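# Place the folded umbrella flat inside the storage box

## Task

Set the folded umbrella down so it lies flat on the floor of the storage box and touches none of its walls. Bumping it against, or leaving it on, the box's rim or the upper inner face of a wall can count as failure. The box must stay at its starting spot, neither rotated nor tipped. The umbrella has to stay in place by itself, not because a gripper is holding it. Finally release it and move the gripper away.

## Robot and tools

Robot: two FANUC CRX arms, left_arm and right_arm, each ending in a Robotiq two-finger gripper that opens to 140 mm. Base poses in the scene frame are left_arm (-0.013, +0.324, 0) m with quat_wxyz (+0.999, 0, 0, +0.051), and right_arm (-0.039, -0.317, 0) m with quat_wxyz (+0.997, 0, 0, +0.073). Both are turned only slightly about z.

Scene frame: the origin sits on the table surface midway between the arms. +x runs out across the table, +z is up, and left_arm is on the +y side. The arm names do not tell you which side of a picture they appear on.

Gripper frame: the fingers extend along its +z and close along its y. end_effector_position is the point between the pads when they are shut. The fingertips stick out about 33 mm past it when closed and 9 mm when fully open. Closing pushes the tips roughly 24 mm further from the arm, so keep that much clearance above any surface.

execute_actions(actions, pictures): actions is a list holding zero or one item. An empty list moves nothing and just reports the state. A motion item is {"rows": [...], "steps": n}, with 1 to 15 rows and n up to 15 (15 if omitted). Each step lasts 1/30 s, one row is applied per step, and the final row repeats if rows run out. A wait item is {"steps": n}, with n up to 300. It counts from the previous result, and your thinking time is included in it. pictures (boolean) turns the camera images on or off; they are included unless you set false. A refused call sends nothing to the robot.

Each row is one flat list of 18 numbers, all in [-1, 1], and both arms must be filled in every time. Positions 1-6 are left_arm joint offsets: waist, shoulder, elbow, forearm roll, wrist pitch, wrist roll. Positions 7-9 are left gripper position, force_limit and speed. Positions 10-18 repeat that layout for right_arm.

Joint numbers are scaled offsets, not poses. 1.0 equals 1.983 rad for waist and shoulder, 2.38 rad for elbow, and 2.975 rad for the three wrist joints. They are measured from the joint angles in the latest result that printed Joint positions. Before any such result exists in the scene, or for a second or later call within one reply, they are measured from the arm's angles when the action begins. They do not add up from row to row. A row of zeros drives the arm back to that reference pose; it does not hold the arm still.

Stated joint ranges (rad): waist ±3.491, shoulder ±3.140, elbow -1.187 to 4.328, forearm roll ±3.316, wrist pitch ±3.140, wrist roll ±3.927. A target more than 0.010 rad past a limit gets the call refused. A target beyond the true limit, which may differ by up to 0.010 rad, is clipped there and reported as "joint sent to its limit". That line may refer to an earlier action still running, and a missing line does not mean there is room left.

Gripper numbers are absolute settings, not offsets. position: +1 is fully open; the pads touch near -0.8; -1 closes until blocked. force_limit on parts up to 40 mm wide: -1 ≈ 14 N, 0 ≈ 60 N, +1 ≈ 107 N. speed: -1 ≈ 30 mm/s, 0 ≈ 140, +1 ≈ 250. To leave a gripper unchanged, resend its previous three values, because 0 is a real command. After closing, check that object_status equals 2, meaning it closed on something. The other codes are 0 moving, 1 blocked while opening, and 3 reached target or pads met. A thin item may still be held at 3. A new force_limit only takes effect with a changed position value, so raise it and switch position between -1 and -0.98. position_measured is in counts, from 3 when open to 230 when shut, and it is not linear.

Motion limits: peak joint speeds are 2.62, 3.14 and 3.93 rad/s for the three joint groups, with 0.5 s to get up to speed. Joints on one arm finish together. Targets are kept within 0.805, 0.966 or 1.21 rad of the measured angle, and scaled back if the gripper would be sent over 70 mm away, so large moves take several calls. Between calls the arms keep moving toward the last row until they stall, or until a step is HELD.

Result lines: the state line gives each gripper's position (m) and quat_wxyz in the scene frame, and it is less accurate at long reach. Joint positions and Joint velocities give one block per arm (rad, rad/s). HELD marks steps where your row was partly or wholly not sent. "joint command not followed" means the clearance check changed the joint targets. Flange force is an approximate outside force on the gripper, including any held weight; it is noisy during acceleration, and "no reading" means no estimate. MOTOR HOT warns of heating, and OVER-TEMPERATURE FAULT means the brakes are on. A torque fault (waist, shoulder and elbow at 140 N m; wrist joints at 35.2 N m, held weight included) or an outside force of 150 N stops that arm for 10 s and drops the rest of the call.

zoom_image(camera, region): gives an enlarged view of part of a camera's latest image. region is [x0, y0, x1, y1] in pixels from the top-left corner, at most 504 by 504. Cameras: cam_head_left, cam_head_right, cam_high and cam_low (504x504), and cam_left_wrist and cam_right_wrist (616x616).


Suggested order: look, find the umbrella and the box, open a gripper above the umbrella and lower it, close, and confirm status 2. Lift well clear of the rim, move over the box centre, lower until the umbrella lies flat on the floor away from the walls, open, retreat upward, then finish.

Avoid: arm-to-arm contact, pressing hard on the table or box, shifting or tilting the box, touching the rim, dropping the umbrella from a height, and pushing anything off the table. Loose objects may occasionally get small outside pushes.

Each tool is called after "Emit:" as name([rows], argument=value, ...), one row to a line, values as JSON.

Reference images:

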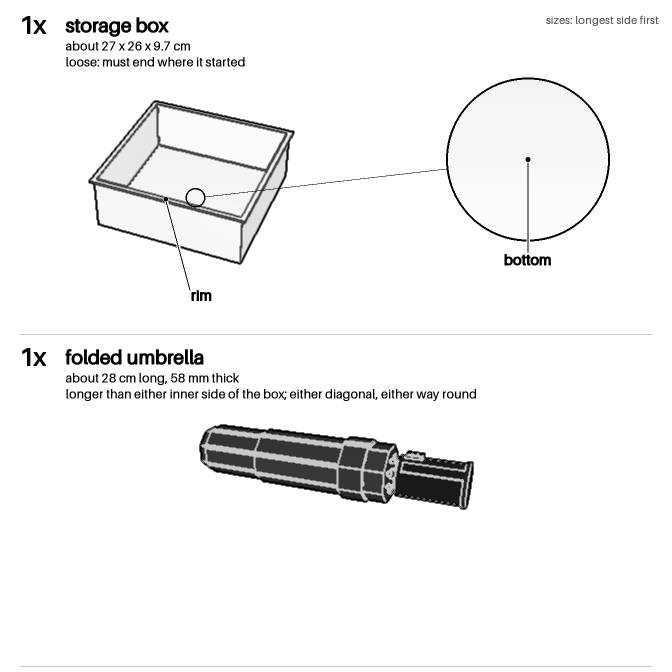

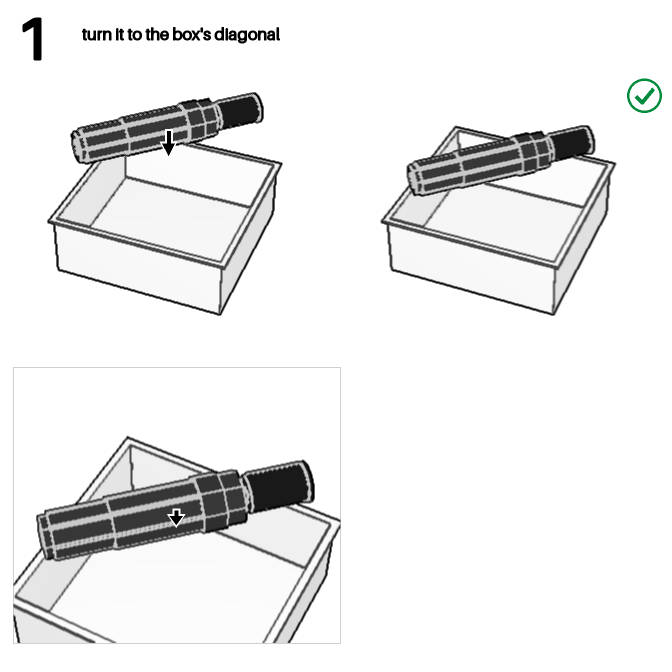

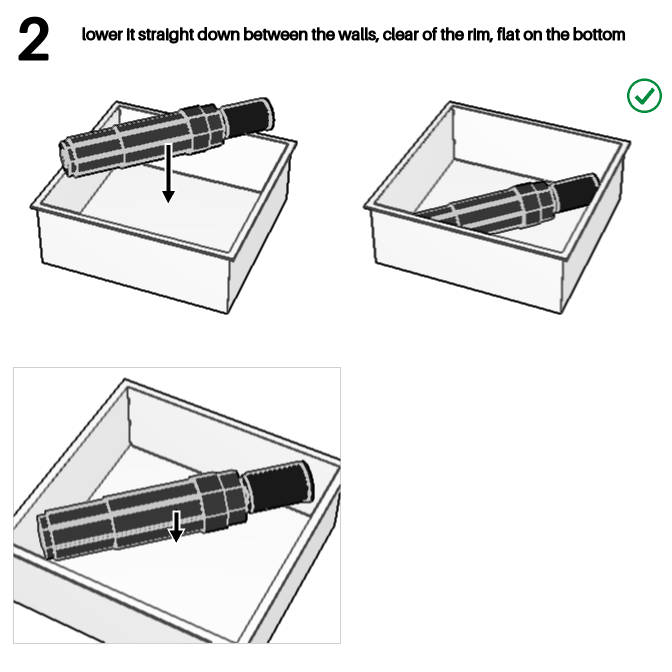

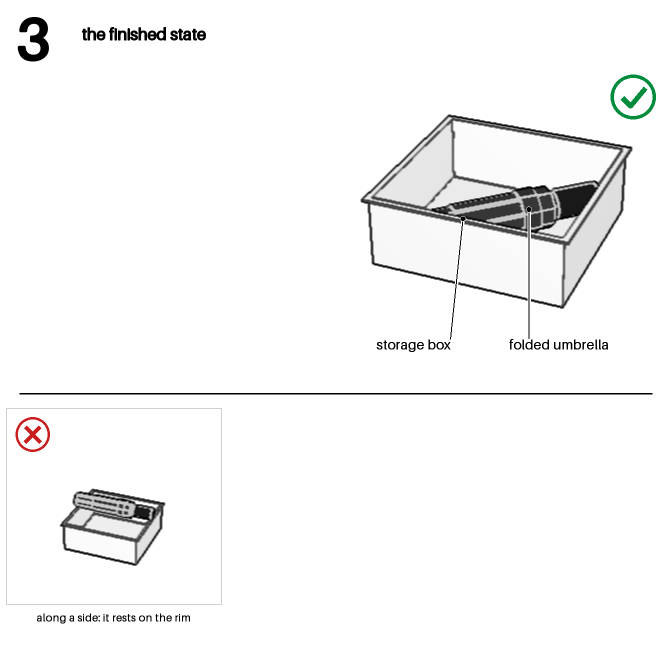

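## Session

Emit:
execute_actions(actions=[])

Scene clock: 0.00 s of 3960.00 s.
left_arm: end_effector_position=(+0.3469, +0.0122, +0.1466) position_measured=3 object_status=3 end_effector_quat_wxyz=(+0.127, +0.782, +0.607, -0.059) | right_arm: end_effector_position=(+0.4254, -0.5912, +0.1660) position_measured=3 object_status=3 end_effector_quat_wxyz=(+0.486, +0.410, +0.563, +0.528)
Joint positions: left_arm=[-0.35  -0.093 -0.419  0.278 -1.129  3.035] | right_arm=[-1.325  0.421 -0.989  1.375  1.57   3.098]
Joint velocities: left_arm=[ 0.    -0.001 -0.    -0.    -0.    -0.   ] | right_arm=[-0.001  0.    -0.001  0.003  0.001  0.001]
Flange force (N, the push that the arm receives, along the gripper's own x y z axes): no reading

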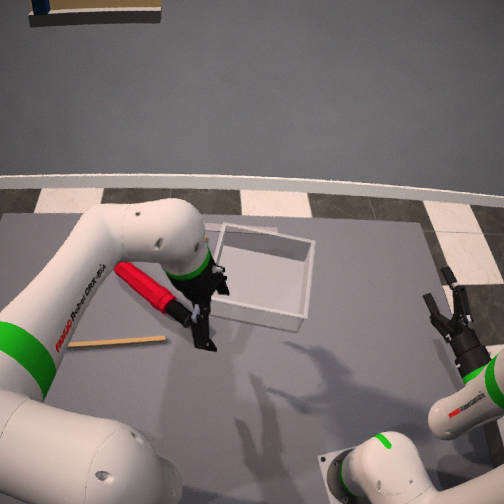

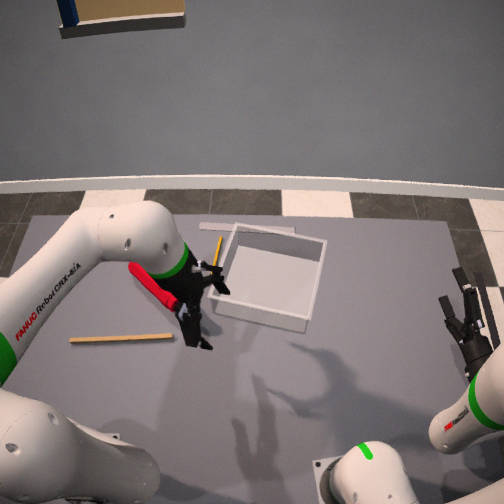

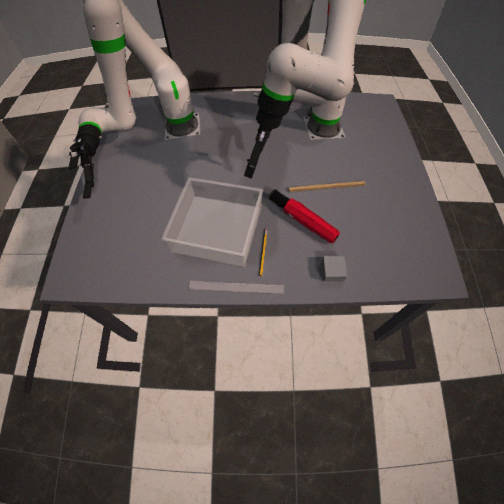

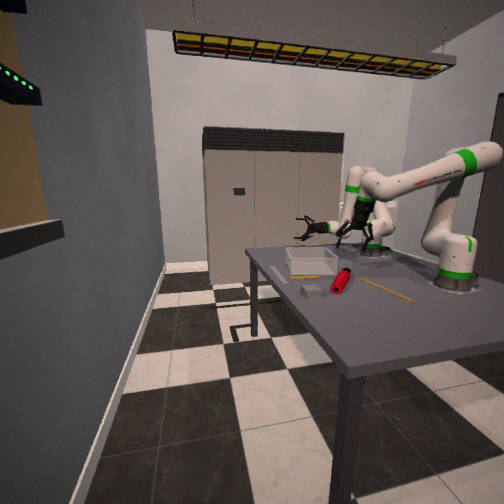

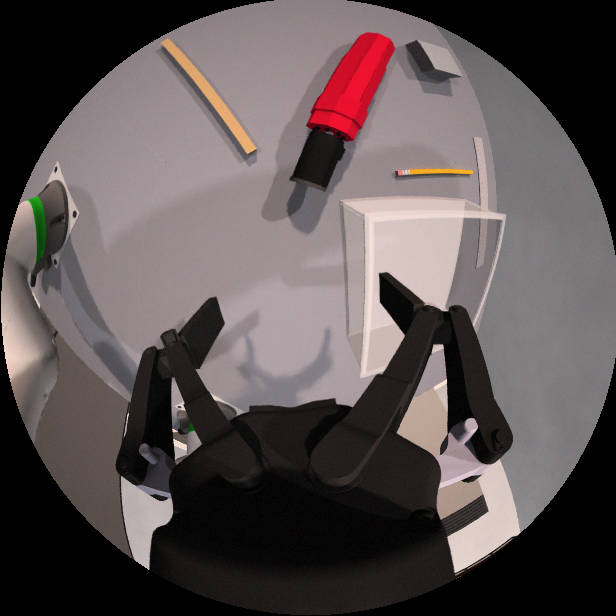

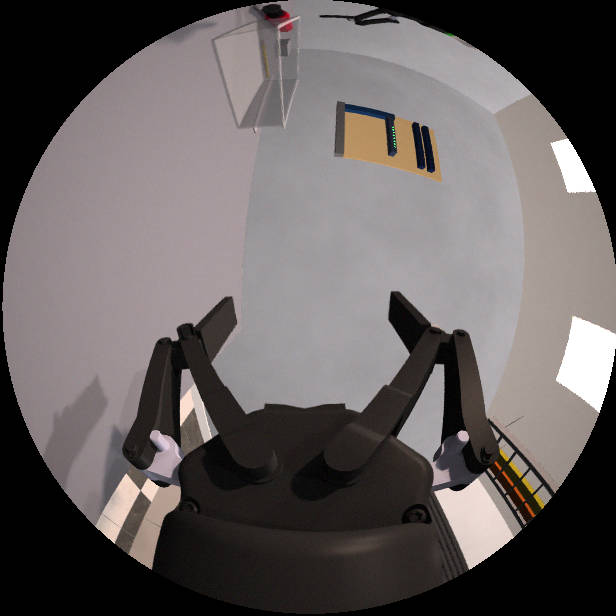

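Emit:
zoom_image(camera="cam_high", region=[130, 150, 370, 310])

Region (130, 150, 370, 310) of cam_high's 504x504 image, scaled by 2.100, with more detail than that image has.

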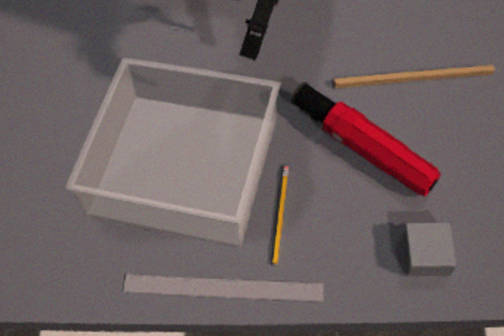

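Emit:
execute_actions([
  {"rows":[[0.1014,0.1533,0.2845,-0.0934,-0.1644,-0.1946,1,0,0,0,0,0,0,0,0,1,0,0]],"steps":15},
], pictures=false)

Emit:
execute_actions([
  {"steps":20},
])

Scene clock: 35.13 s of 3960.00 s.
left_arm: end_effector_position=(+0.4425, +0.0938, +0.2087) position_measured=3 object_status=3 end_effector_quat_wxyz=(+0.059, +0.874, +0.482, -0.014) | right_arm: end_effector_position=(+0.4254, -0.5912, +0.1660) position_measured=3 object_status=3 end_effector_quat_wxyz=(+0.486, +0.410, +0.563, +0.528)
Joint positions: left_arm=[-0.231  0.087 -0.019  0.113 -1.418  2.693] | right_arm=[-1.325  0.421 -0.989  1.375  1.57   3.098]
Joint velocities: left_arm=[ 0.305  0.458  1.024 -0.417 -0.733 -0.866] | right_arm=[-0.    -0.     0.     0.001 -0.001  0.001]
Flange force (N, the push that the arm receives, along the gripper's own x y z axes): left_arm=[-0.8 5.0 -2.5] | right_arm=[-0.3 -4.1 0.1]
Steps of this call (steps 1 to 90: nothing new was sent; then 31.63 s passed at rest; steps 91 to 105: all 15 steps of this action). Readings (joint positions | what the end effector reports):
91: left_arm=[-0.350 -0.093 -0.419 0.278 -1.129 3.035] | right_arm=[-1.325 0.421 -0.989 1.375 1.570 3.098] | left_arm position_measured=3 object_status=3 | right_arm position_measured=3 object_status=3
92: left_arm=[-0.349 -0.092 -0.417 0.277 -1.131 3.033] | right_arm=[-1.325 0.421 -0.989 1.375 1.570 3.098] | left_arm position_measured=3 object_status=3 | right_arm position_measured=3 object_status=3
94: left_arm=[-0.342 -0.080 -0.392 0.266 -1.149 3.011] | right_arm=[-1.325 0.421 -0.989 1.375 1.570 3.098] | left_arm position_measured=3 object_status=3 | right_arm position_measured=3 object_status=3
98: left_arm=[-0.304 -0.023 -0.264 0.214 -1.240 2.903] | right_arm=[-1.325 0.421 -0.989 1.375 1.570 3.098] | left_arm position_measured=3 object_status=3 | right_arm position_measured=3 object_status=3
105: the state above

Scene clock: 35.80 s of 3960.00 s.
left_arm: end_effector_position=(+0.4953, +0.1695, +0.2493) position_measured=3 object_status=3 end_effector_quat_wxyz=(-0.000, +0.914, +0.407, -0.000) | right_arm: end_effector_position=(+0.4254, -0.5912, +0.1660) position_measured=3 object_status=3 end_effector_quat_wxyz=(+0.486, +0.410, +0.563, +0.528)
Joint positions: left_arm=[-0.149  0.211  0.258 -0.    -1.618  2.456] | right_arm=[-1.325  0.421 -0.989  1.375  1.57   3.098]
Joint velocities: left_arm=[-0.     0.     0.    -0.002  0.     0.   ] | right_arm=[-0.001 -0.     0.001  0.    -0.    -0.   ]
Flange force (N, the push that the arm receives, along the gripper's own x y z axes): left_arm=[1.0 1.8 -1.5] | right_arm=[0.6 -3.7 1.8]
Steps of this call (steps 1 to 20: the robot went on to your last target). Readings (joint positions | what the end effector reports):
1: left_arm=[-0.221 0.103 0.016 0.099 -1.443 2.663] | right_arm=[-1.325 0.421 -0.989 1.375 1.570 3.098] | left_arm position_measured=3 object_status=3 | right_arm position_measured=3 object_status=3
2: left_arm=[-0.210 0.118 0.050 0.085 -1.468 2.633] | right_arm=[-1.325 0.421 -0.989 1.375 1.570 3.098] | left_arm position_measured=3 object_status=3 | right_arm position_measured=3 object_status=3
4: left_arm=[-0.190 0.149 0.119 0.057 -1.518 2.574] | right_arm=[-1.325 0.421 -0.989 1.375 1.570 3.098] | left_arm position_measured=3 object_status=3 | right_arm position_measured=3 object_status=3
8: left_arm=[-0.157 0.199 0.231 0.010 -1.599 2.479] | right_arm=[-1.325 0.421 -0.989 1.375 1.570 3.098] | left_arm position_measured=3 object_status=3 | right_arm position_measured=3 object_status=3
20: the state above

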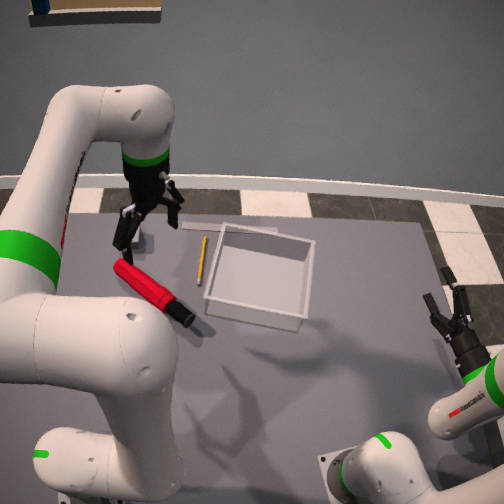

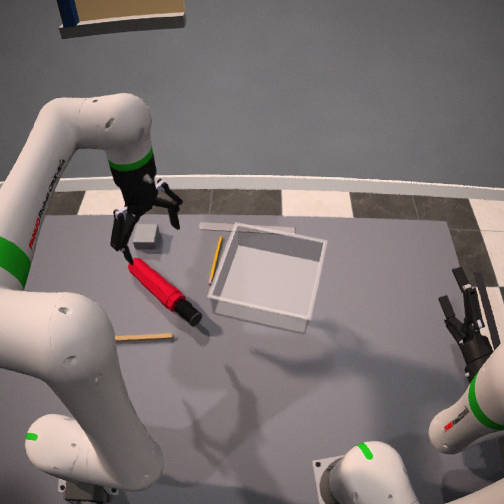

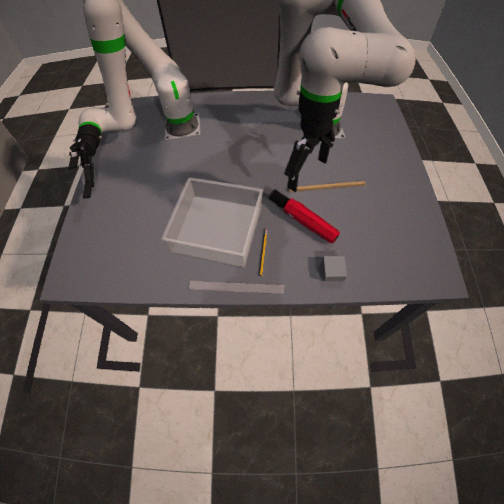

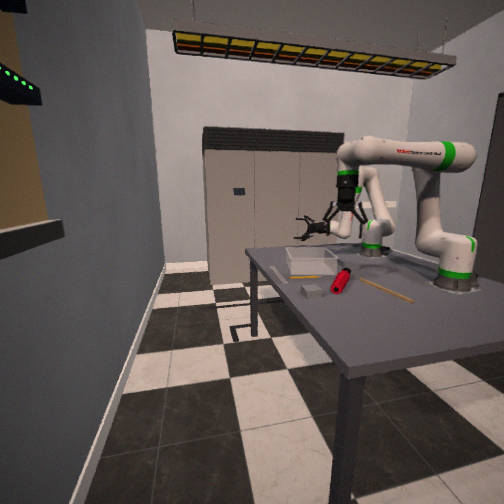

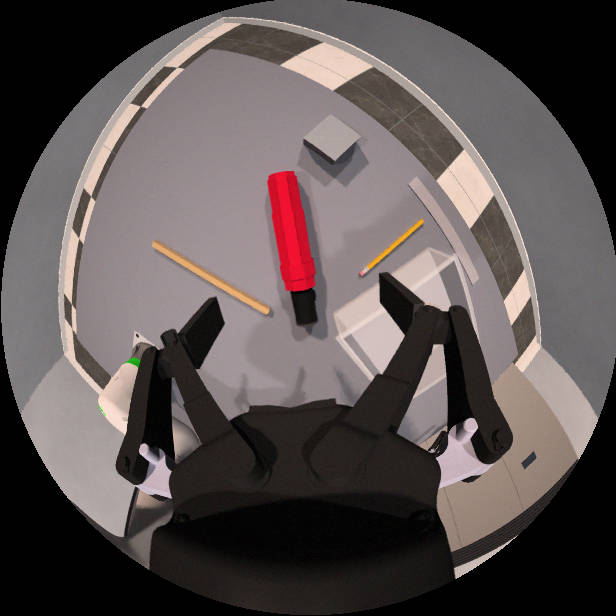

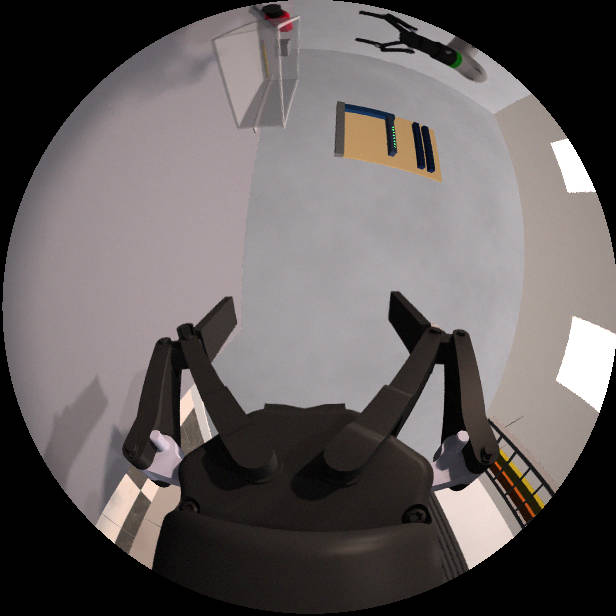

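Emit:
execute_actions([
  {"rows":[[0,0.0224,-0.1252,0,0.1152,0,1,0,0,0,0,0,0,0,0,1,0,0]],"steps":15},
], pictures=false)

Emit:
execute_actions([
  {"steps":8},
])

Scene clock: 46.13 s of 3960.00 s.
left_arm: end_effector_position=(+0.4953, +0.1696, +0.1026) position_measured=3 object_status=3 end_effector_quat_wxyz=(-0.000, +0.914, +0.407, -0.000) | right_arm: end_effector_position=(+0.4254, -0.5912, +0.1660) position_measured=3 object_status=3 end_effector_quat_wxyz=(+0.486, +0.410, +0.563, +0.528)
Joint positions: left_arm=[-0.149  0.255 -0.034 -0.    -1.282  2.456] | right_arm=[-1.325  0.421 -0.989  1.375  1.57   3.098]
Joint velocities: left_arm=[-0.     0.032 -0.225 -0.001  0.26  -0.001] | right_arm=[-0.    -0.     0.001  0.001  0.001  0.   ]
Flange force (N, the push that the arm receives, along the gripper's own x y z axes): left_arm=[0.0 -0.4 16.7] | right_arm=[0.2 -4.7 2.8]
Steps of this call (steps 1 to 15: the robot went on to your last target; steps 16 to 90: nothing new was sent; then 6.83 s passed at rest; steps 91 to 105: all 15 steps of this action). Readings (joint positions | what the end effector reports):
91: left_arm=[-0.149 0.211 0.258 -0.000 -1.618 2.456] | right_arm=[-1.325 0.421 -0.989 1.375 1.570 3.098] | left_arm position_measured=3 object_status=3 | right_arm position_measured=3 object_status=3
92: left_arm=[-0.149 0.212 0.256 -0.000 -1.615 2.456] | right_arm=[-1.325 0.421 -0.989 1.375 1.570 3.098] | left_arm position_measured=3 object_status=3 | right_arm position_measured=3 object_status=3
94: left_arm=[-0.149 0.215 0.231 -0.000 -1.586 2.456] | right_arm=[-1.325 0.421 -0.989 1.375 1.570 3.098] | left_arm position_measured=3 object_status=3 | right_arm position_measured=3 object_status=3
98: left_arm=[-0.149 0.232 0.121 -0.000 -1.461 2.456] | right_arm=[-1.325 0.421 -0.989 1.375 1.570 3.098] | left_arm position_measured=3 object_status=3 | right_arm position_measured=3 object_status=3
105: the state above

Scene clock: 46.40 s of 3960.00 s.
left_arm: end_effector_position=(+0.4949, +0.1696, +0.0998) position_measured=3 object_status=3 end_effector_quat_wxyz=(-0.000, +0.914, +0.407, +0.000) | right_arm: end_effector_position=(+0.4254, -0.5912, +0.1660) position_measured=3 object_status=3 end_effector_quat_wxyz=(+0.486, +0.410, +0.563, +0.528)
Joint positions: left_arm=[-0.149  0.256 -0.04  -0.    -1.275  2.456] | right_arm=[-1.325  0.421 -0.989  1.375  1.57   3.098]
Joint velocities: left_arm=[-0.001  0.001 -0.001  0.001 -0.    -0.   ] | right_arm=[ 0.     0.    -0.001 -0.    -0.001 -0.   ]
Flange force (N, the push that the arm receives, along the gripper's own x y z axes): left_arm=[1.2 4.2 -1.6] | right_arm=[0.2 -4.6 -0.6]
Steps of this call (steps 1 to 8: the robot went on to your last target). Readings (joint positions | what the end effector reports):
1: left_arm=[-0.149 0.256 -0.039 -0.000 -1.277 2.456] | right_arm=[-1.325 0.421 -0.989 1.375 1.570 3.098] | left_arm position_measured=3 object_status=3 | right_arm position_measured=3 object_status=3
2: left_arm=[-0.149 0.256 -0.039 -0.000 -1.276 2.456] | right_arm=[-1.325 0.421 -0.989 1.375 1.570 3.098] | left_arm position_measured=3 object_status=3 | right_arm position_measured=3 object_status=3
4: left_arm=[-0.149 0.256 -0.040 -0.000 -1.275 2.456] | right_arm=[-1.325 0.421 -0.989 1.375 1.570 3.098] | left_arm position_measured=3 object_status=3 | right_arm position_measured=3 object_status=3
8: the state above

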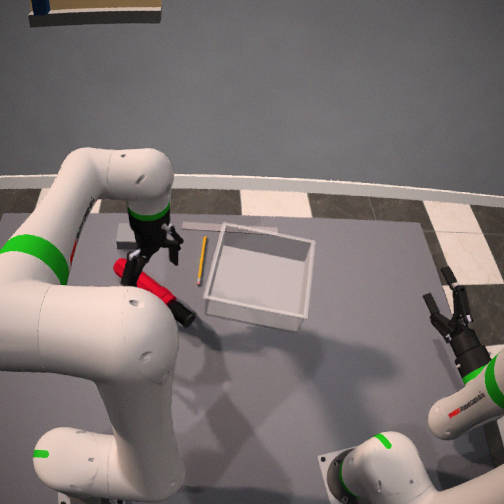

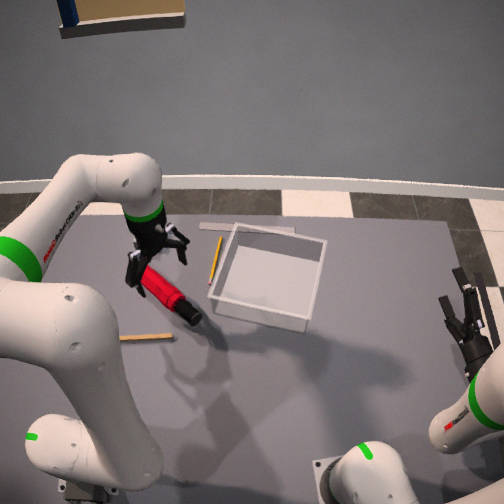

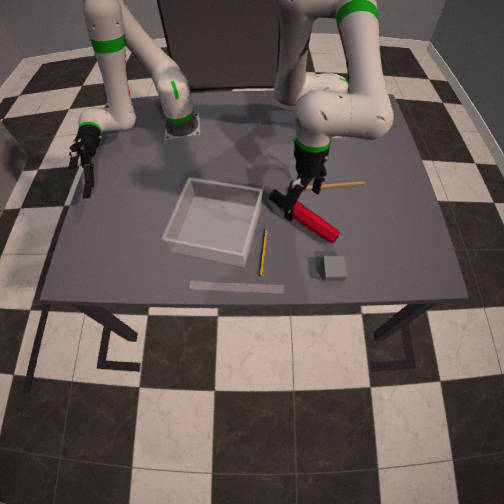

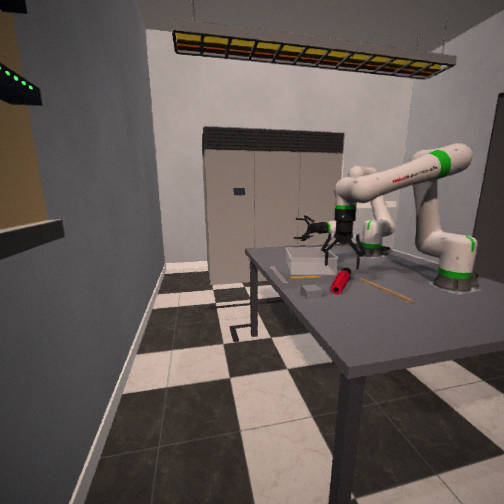

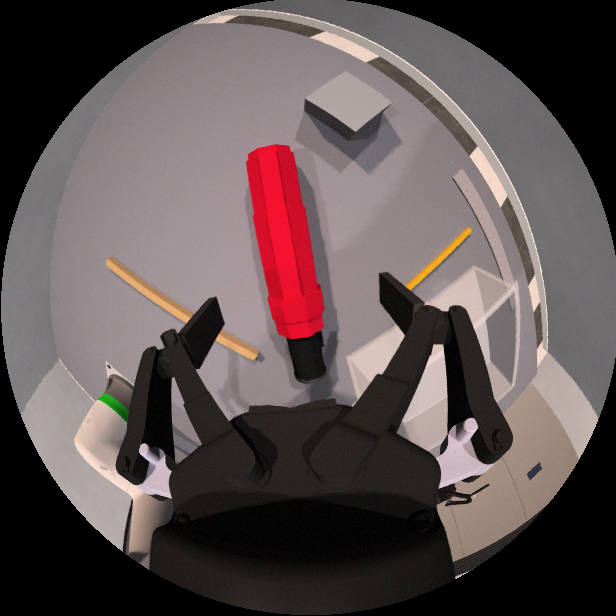

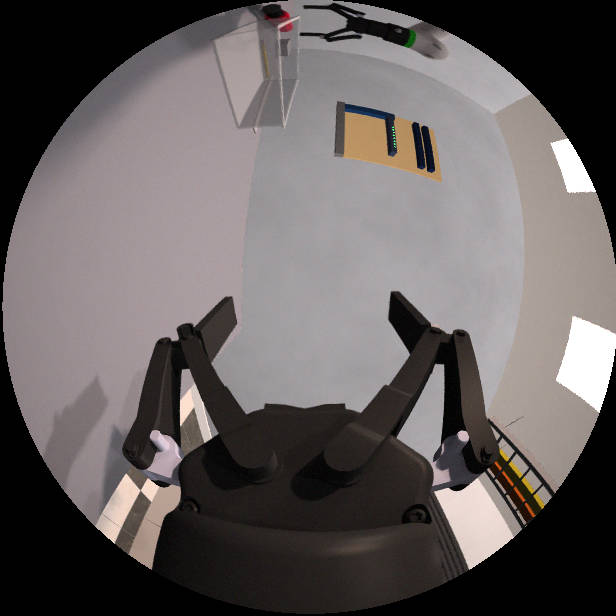

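Emit:
execute_actions([
  {"rows":[[0,0.0281,-0.0366,0,0.0481,0,1,0,0,0,0,0,0,0,0,1,0,0]],"steps":15},
], pictures=false)

Emit:
execute_actions([
  {"rows":[[0,0,0,0,0,0,-1,0,-0.3,0,0,0,0,0,0,1,0,0]],"steps":15},
], pictures=false)

Emit:
execute_actions([
  {"steps":12},
])

Scene clock: 57.37 s of 3960.00 s.
left_arm: end_effector_position=(+0.4949, +0.1696, +0.0362) position_measured=3 object_status=3 end_effector_quat_wxyz=(-0.000, +0.914, +0.407, +0.000) | right_arm: end_effector_position=(+0.4254, -0.5912, +0.1660) position_measured=3 object_status=3 end_effector_quat_wxyz=(+0.486, +0.410, +0.563, +0.528)
Joint positions: left_arm=[-0.149  0.311 -0.127 -0.    -1.132  2.456] | right_arm=[-1.325  0.421 -0.989  1.375  1.57   3.098]
Joint velocities: left_arm=[ 0.001  0.    -0.002  0.001  0.    -0.001] | right_arm=[-0.     0.002  0.    -0.    -0.    -0.001]
Flange force (N, the push that the arm receives, along the gripper's own x y z axes): left_arm=[0.4 1.6 -0.7] | right_arm=[-0.5 -5.6 2.2]
Steps of this call (steps 1 to 15: the robot went on to your last target; steps 16 to 90: nothing new was sent; then 7.47 s passed at rest; steps 91 to 105: all 15 steps of this action). Readings (joint positions | what the end effector reports):
91: left_arm=[-0.149 0.256 -0.040 -0.000 -1.275 2.456] | right_arm=[-1.325 0.421 -0.989 1.375 1.570 3.098] | left_arm position_measured=3 object_status=3 | right_arm position_measured=3 object_status=3
92: left_arm=[-0.149 0.257 -0.042 -0.000 -1.272 2.456] | right_arm=[-1.325 0.421 -0.989 1.375 1.570 3.098] | left_arm position_measured=3 object_status=3 | right_arm position_measured=3 object_status=3
94: left_arm=[-0.149 0.269 -0.061 -0.000 -1.240 2.456] | right_arm=[-1.325 0.421 -0.989 1.375 1.570 3.098] | left_arm position_measured=3 object_status=3 | right_arm position_measured=3 object_status=3
98: left_arm=[-0.149 0.308 -0.122 -0.000 -1.142 2.456] | right_arm=[-1.325 0.421 -0.989 1.375 1.570 3.098] | left_arm position_measured=3 object_status=3 | right_arm position_measured=3 object_status=3
105: the state above

Scene clock: 57.87 s of 3960.00 s.
left_arm: end_effector_position=(+0.4949, +0.1696, +0.0362) position_measured=80 object_status=0 end_effector_quat_wxyz=(-0.000, +0.914, +0.407, +0.000) | right_arm: end_effector_position=(+0.4254, -0.5912, +0.1660) position_measured=3 object_status=3 end_effector_quat_wxyz=(+0.486, +0.410, +0.563, +0.528)
Joint positions: left_arm=[-0.149  0.311 -0.127 -0.    -1.132  2.456] | right_arm=[-1.325  0.421 -0.989  1.375  1.57   3.098]
Joint velocities: left_arm=[ 0.    -0.     0.    -0.001  0.    -0.   ] | right_arm=[ 0.    -0.    -0.     0.001  0.001  0.   ]
Flange force (N, the push that the arm receives, along the gripper's own x y z axes): left_arm=[0.8 3.9 -1.1] | right_arm=[0.0 -5.7 0.3]
Steps of this call (steps 1 to 15: all 15 steps of this action). Readings (joint positions | what the end effector reports):
1: left_arm=[-0.149 0.311 -0.127 -0.000 -1.132 2.456] | right_arm=[-1.325 0.421 -0.989 1.375 1.570 3.098] | left_arm position_measured=3 object_status=0 | right_arm position_measured=3 object_status=3
2: left_arm=[-0.149 0.311 -0.127 -0.000 -1.132 2.456] | right_arm=[-1.325 0.421 -0.989 1.375 1.570 3.098] | left_arm position_measured=5 object_status=0 | right_arm position_measured=3 object_status=3
4: left_arm=[-0.149 0.311 -0.127 -0.000 -1.132 2.456] | right_arm=[-1.325 0.421 -0.989 1.375 1.570 3.098] | left_arm position_measured=16 object_status=0 | right_arm position_measured=3 object_status=3
8: left_arm=[-0.149 0.311 -0.127 -0.000 -1.132 2.456] | right_arm=[-1.325 0.421 -0.989 1.375 1.570 3.098] | left_arm position_measured=39 object_status=0 | right_arm position_measured=3 object_status=3
15: the state above

Scene clock: 58.27 s of 3960.00 s.
left_arm: end_effector_position=(+0.4949, +0.1696, +0.0362) position_measured=149 object_status=0 end_effector_quat_wxyz=(-0.000, +0.914, +0.407, +0.000) | right_arm: end_effector_position=(+0.4254, -0.5912, +0.1660) position_measured=3 object_status=3 end_effector_quat_wxyz=(+0.486, +0.410, +0.563, +0.528)
Joint positions: left_arm=[-0.149  0.311 -0.127 -0.    -1.132  2.456] | right_arm=[-1.325  0.421 -0.989  1.375  1.57   3.098]
Joint velocities: left_arm=[ 0.     0.    -0.    -0.001 -0.    -0.   ] | right_arm=[-0.    -0.    -0.     0.002  0.003 -0.   ]
Flange force (N, the push that the arm receives, along the gripper's own x y z axes): left_arm=[2.4 4.2 -3.1] | right_arm=[0.8 -5.1 3.2]
Steps of this call (steps 1 to 12: the robot went on to your last target). Readings (joint positions | what the end effector reports):
1: left_arm=[-0.149 0.311 -0.127 -0.000 -1.132 2.456] | right_arm=[-1.325 0.421 -0.989 1.375 1.570 3.098] | left_arm position_measured=86 object_status=0 | right_arm position_measured=3 object_status=3
2: left_arm=[-0.149 0.311 -0.127 -0.000 -1.132 2.456] | right_arm=[-1.325 0.421 -0.989 1.375 1.570 3.098] | left_arm position_measured=91 object_status=0 | right_arm position_measured=3 object_status=3
4: left_arm=[-0.149 0.311 -0.127 -0.000 -1.132 2.456] | right_arm=[-1.325 0.421 -0.989 1.375 1.570 3.098] | left_arm position_measured=103 object_status=0 | right_arm position_measured=3 object_status=3
8: left_arm=[-0.149 0.311 -0.127 -0.000 -1.132 2.456] | right_arm=[-1.325 0.421 -0.989 1.375 1.570 3.098] | left_arm position_measured=126 object_status=0 | right_arm position_measured=3 object_status=3
12: the state above

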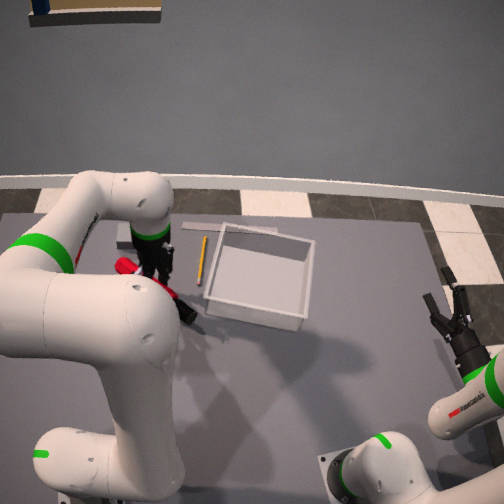

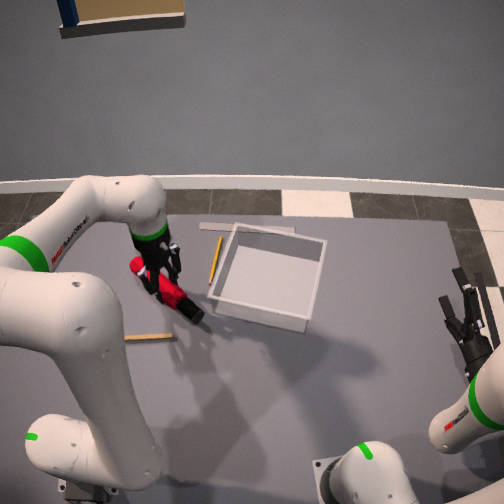

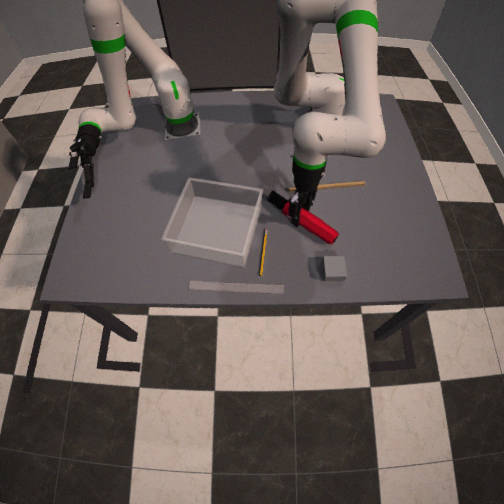

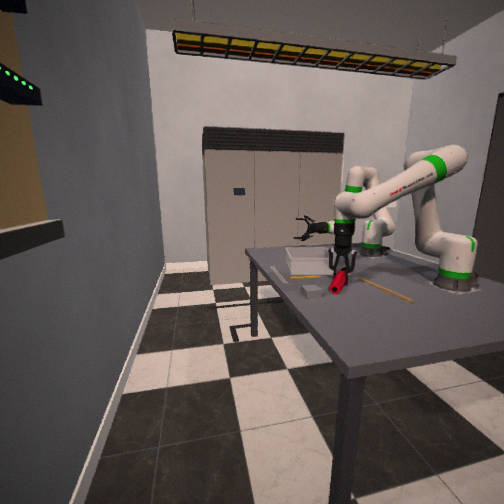

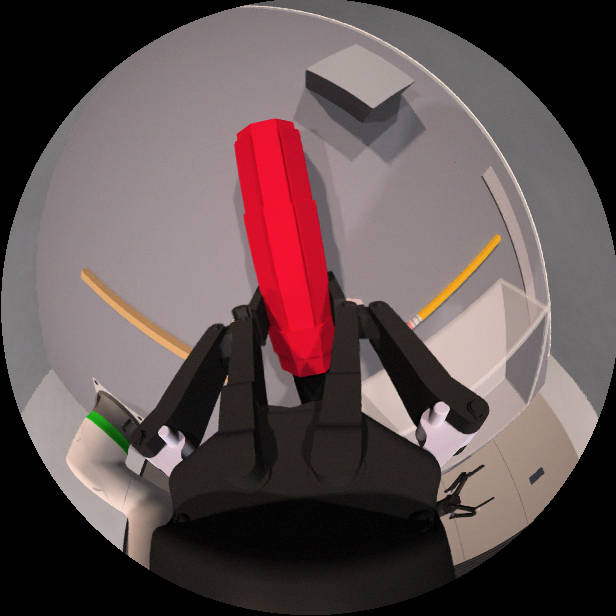

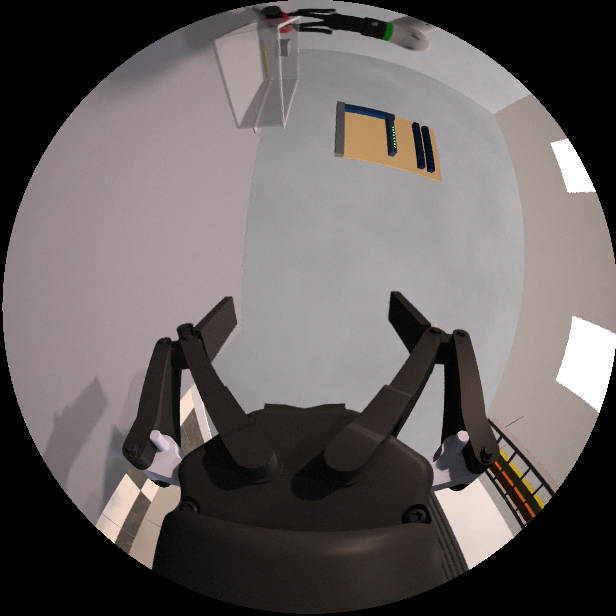

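Emit:
execute_actions([
  {"rows":[[0,-0.0503,0.1134,0,-0.1245,0,-1,0,-0.3,0,0,0,0,0,0,1,0,0]],"steps":15},
], pictures=false)

Emit:
execute_actions([
  {"steps":8},
])

Scene clock: 64.50 s of 3960.00 s.
left_arm: end_effector_position=(+0.4959, +0.1695, +0.1940) position_measured=168 object_status=2 end_effector_quat_wxyz=(-0.000, +0.914, +0.407, +0.000) | right_arm: end_effector_position=(+0.4254, -0.5912, +0.1660) position_measured=3 object_status=3 end_effector_quat_wxyz=(+0.486, +0.410, +0.563, +0.528)
Joint positions: left_arm=[-0.149  0.215  0.133 -0.    -1.489  2.456] | right_arm=[-1.325  0.421 -0.989  1.375  1.57   3.098]
Joint velocities: left_arm=[ 0.    -0.103  0.275 -0.    -0.378  0.001] | right_arm=[ 0.     0.001  0.    -0.001  0.001  0.   ]
Flange force (N, the push that the arm receives, along the gripper's own x y z axes): left_arm=[-2.0 -2.8 -21.0] | right_arm=[-0.6 -5.2 0.7]
Steps of this call (steps 1 to 15: the robot went on to your last target; steps 16 to 90: nothing new was sent; then 2.73 s passed at rest; steps 91 to 105: all 15 steps of this action). Readings (joint positions | what the end effector reports):
91: left_arm=[-0.149 0.311 -0.127 -0.000 -1.132 2.456] | right_arm=[-1.325 0.421 -0.989 1.375 1.570 3.098] | left_arm position_measured=168 object_status=2 | right_arm position_measured=3 object_status=3
92: left_arm=[-0.149 0.311 -0.125 -0.000 -1.135 2.456] | right_arm=[-1.325 0.421 -0.989 1.375 1.570 3.098] | left_arm position_measured=168 object_status=2 | right_arm position_measured=3 object_status=3
94: left_arm=[-0.149 0.302 -0.102 -0.000 -1.167 2.456] | right_arm=[-1.325 0.421 -0.989 1.375 1.570 3.098] | left_arm position_measured=168 object_status=2 | right_arm position_measured=3 object_status=3
98: left_arm=[-0.149 0.267 -0.007 -0.000 -1.297 2.456] | right_arm=[-1.325 0.421 -0.989 1.375 1.570 3.098] | left_arm position_measured=168 object_status=2 | right_arm position_measured=3 object_status=3
105: the state above

Scene clock: 64.77 s of 3960.00 s.
left_arm: end_effector_position=(+0.4948, +0.1696, +0.1997) position_measured=168 object_status=2 end_effector_quat_wxyz=(-0.000, +0.914, +0.407, -0.000) | right_arm: end_effector_position=(+0.4254, -0.5912, +0.1660) position_measured=3 object_status=3 end_effector_quat_wxyz=(+0.486, +0.410, +0.563, +0.528)
Joint positions: left_arm=[-0.149  0.212  0.143 -0.    -1.502  2.456] | right_arm=[-1.325  0.421 -0.989  1.375  1.57   3.098]
Joint velocities: left_arm=[-0.    -0.     0.001  0.    -0.    -0.   ] | right_arm=[-0.    -0.001  0.     0.001 -0.001  0.001]
Flange force (N, the push that the arm receives, along the gripper's own x y z axes): left_arm=[0.6 1.7 0.5] | right_arm=[0.1 -5.7 0.9]
Steps of this call (steps 1 to 8: the robot went on to your last target). Readings (joint positions | what the end effector reports):
1: left_arm=[-0.149 0.212 0.140 -0.000 -1.498 2.456] | right_arm=[-1.325 0.421 -0.989 1.375 1.570 3.098] | left_arm position_measured=168 object_status=2 | right_arm position_measured=3 object_status=3
2: left_arm=[-0.149 0.212 0.142 -0.000 -1.501 2.456] | right_arm=[-1.325 0.421 -0.989 1.375 1.570 3.098] | left_arm position_measured=168 object_status=2 | right_arm position_measured=3 object_status=3
4: left_arm=[-0.149 0.212 0.142 -0.000 -1.502 2.456] | right_arm=[-1.325 0.421 -0.989 1.375 1.570 3.098] | left_arm position_measured=168 object_status=2 | right_arm position_measured=3 object_status=3
8: the state above

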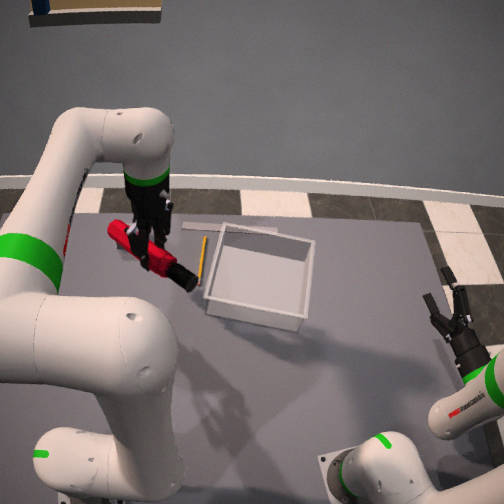

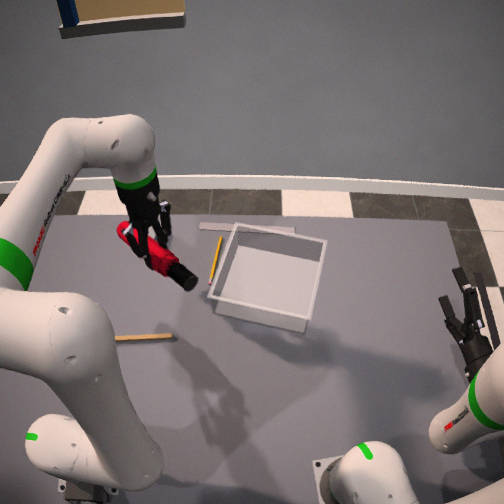

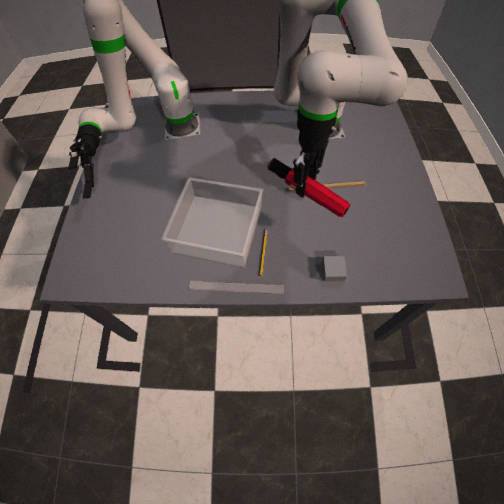

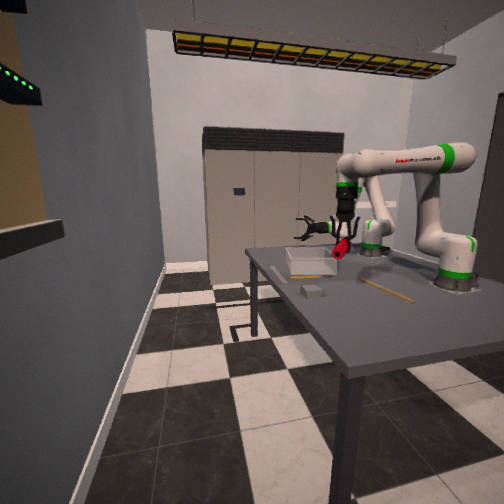

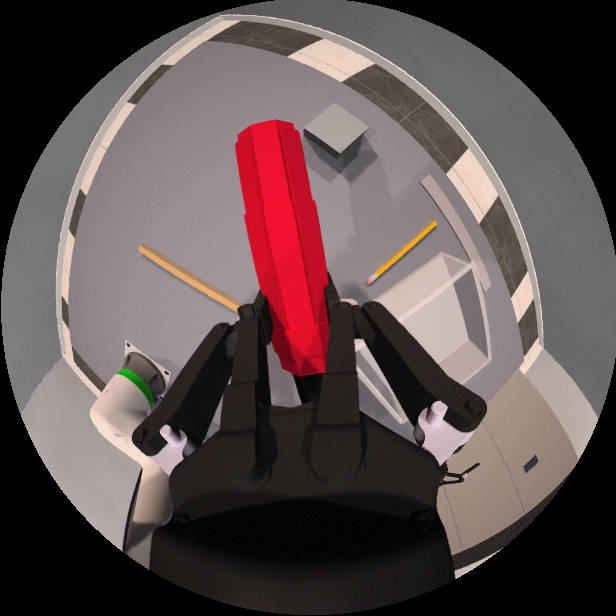

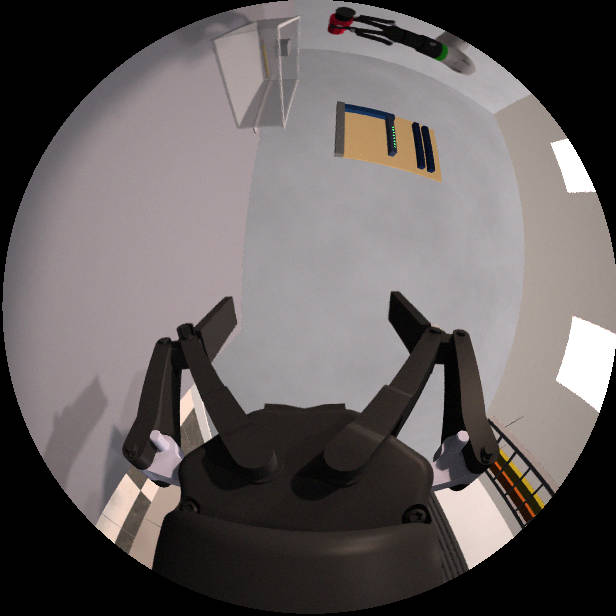

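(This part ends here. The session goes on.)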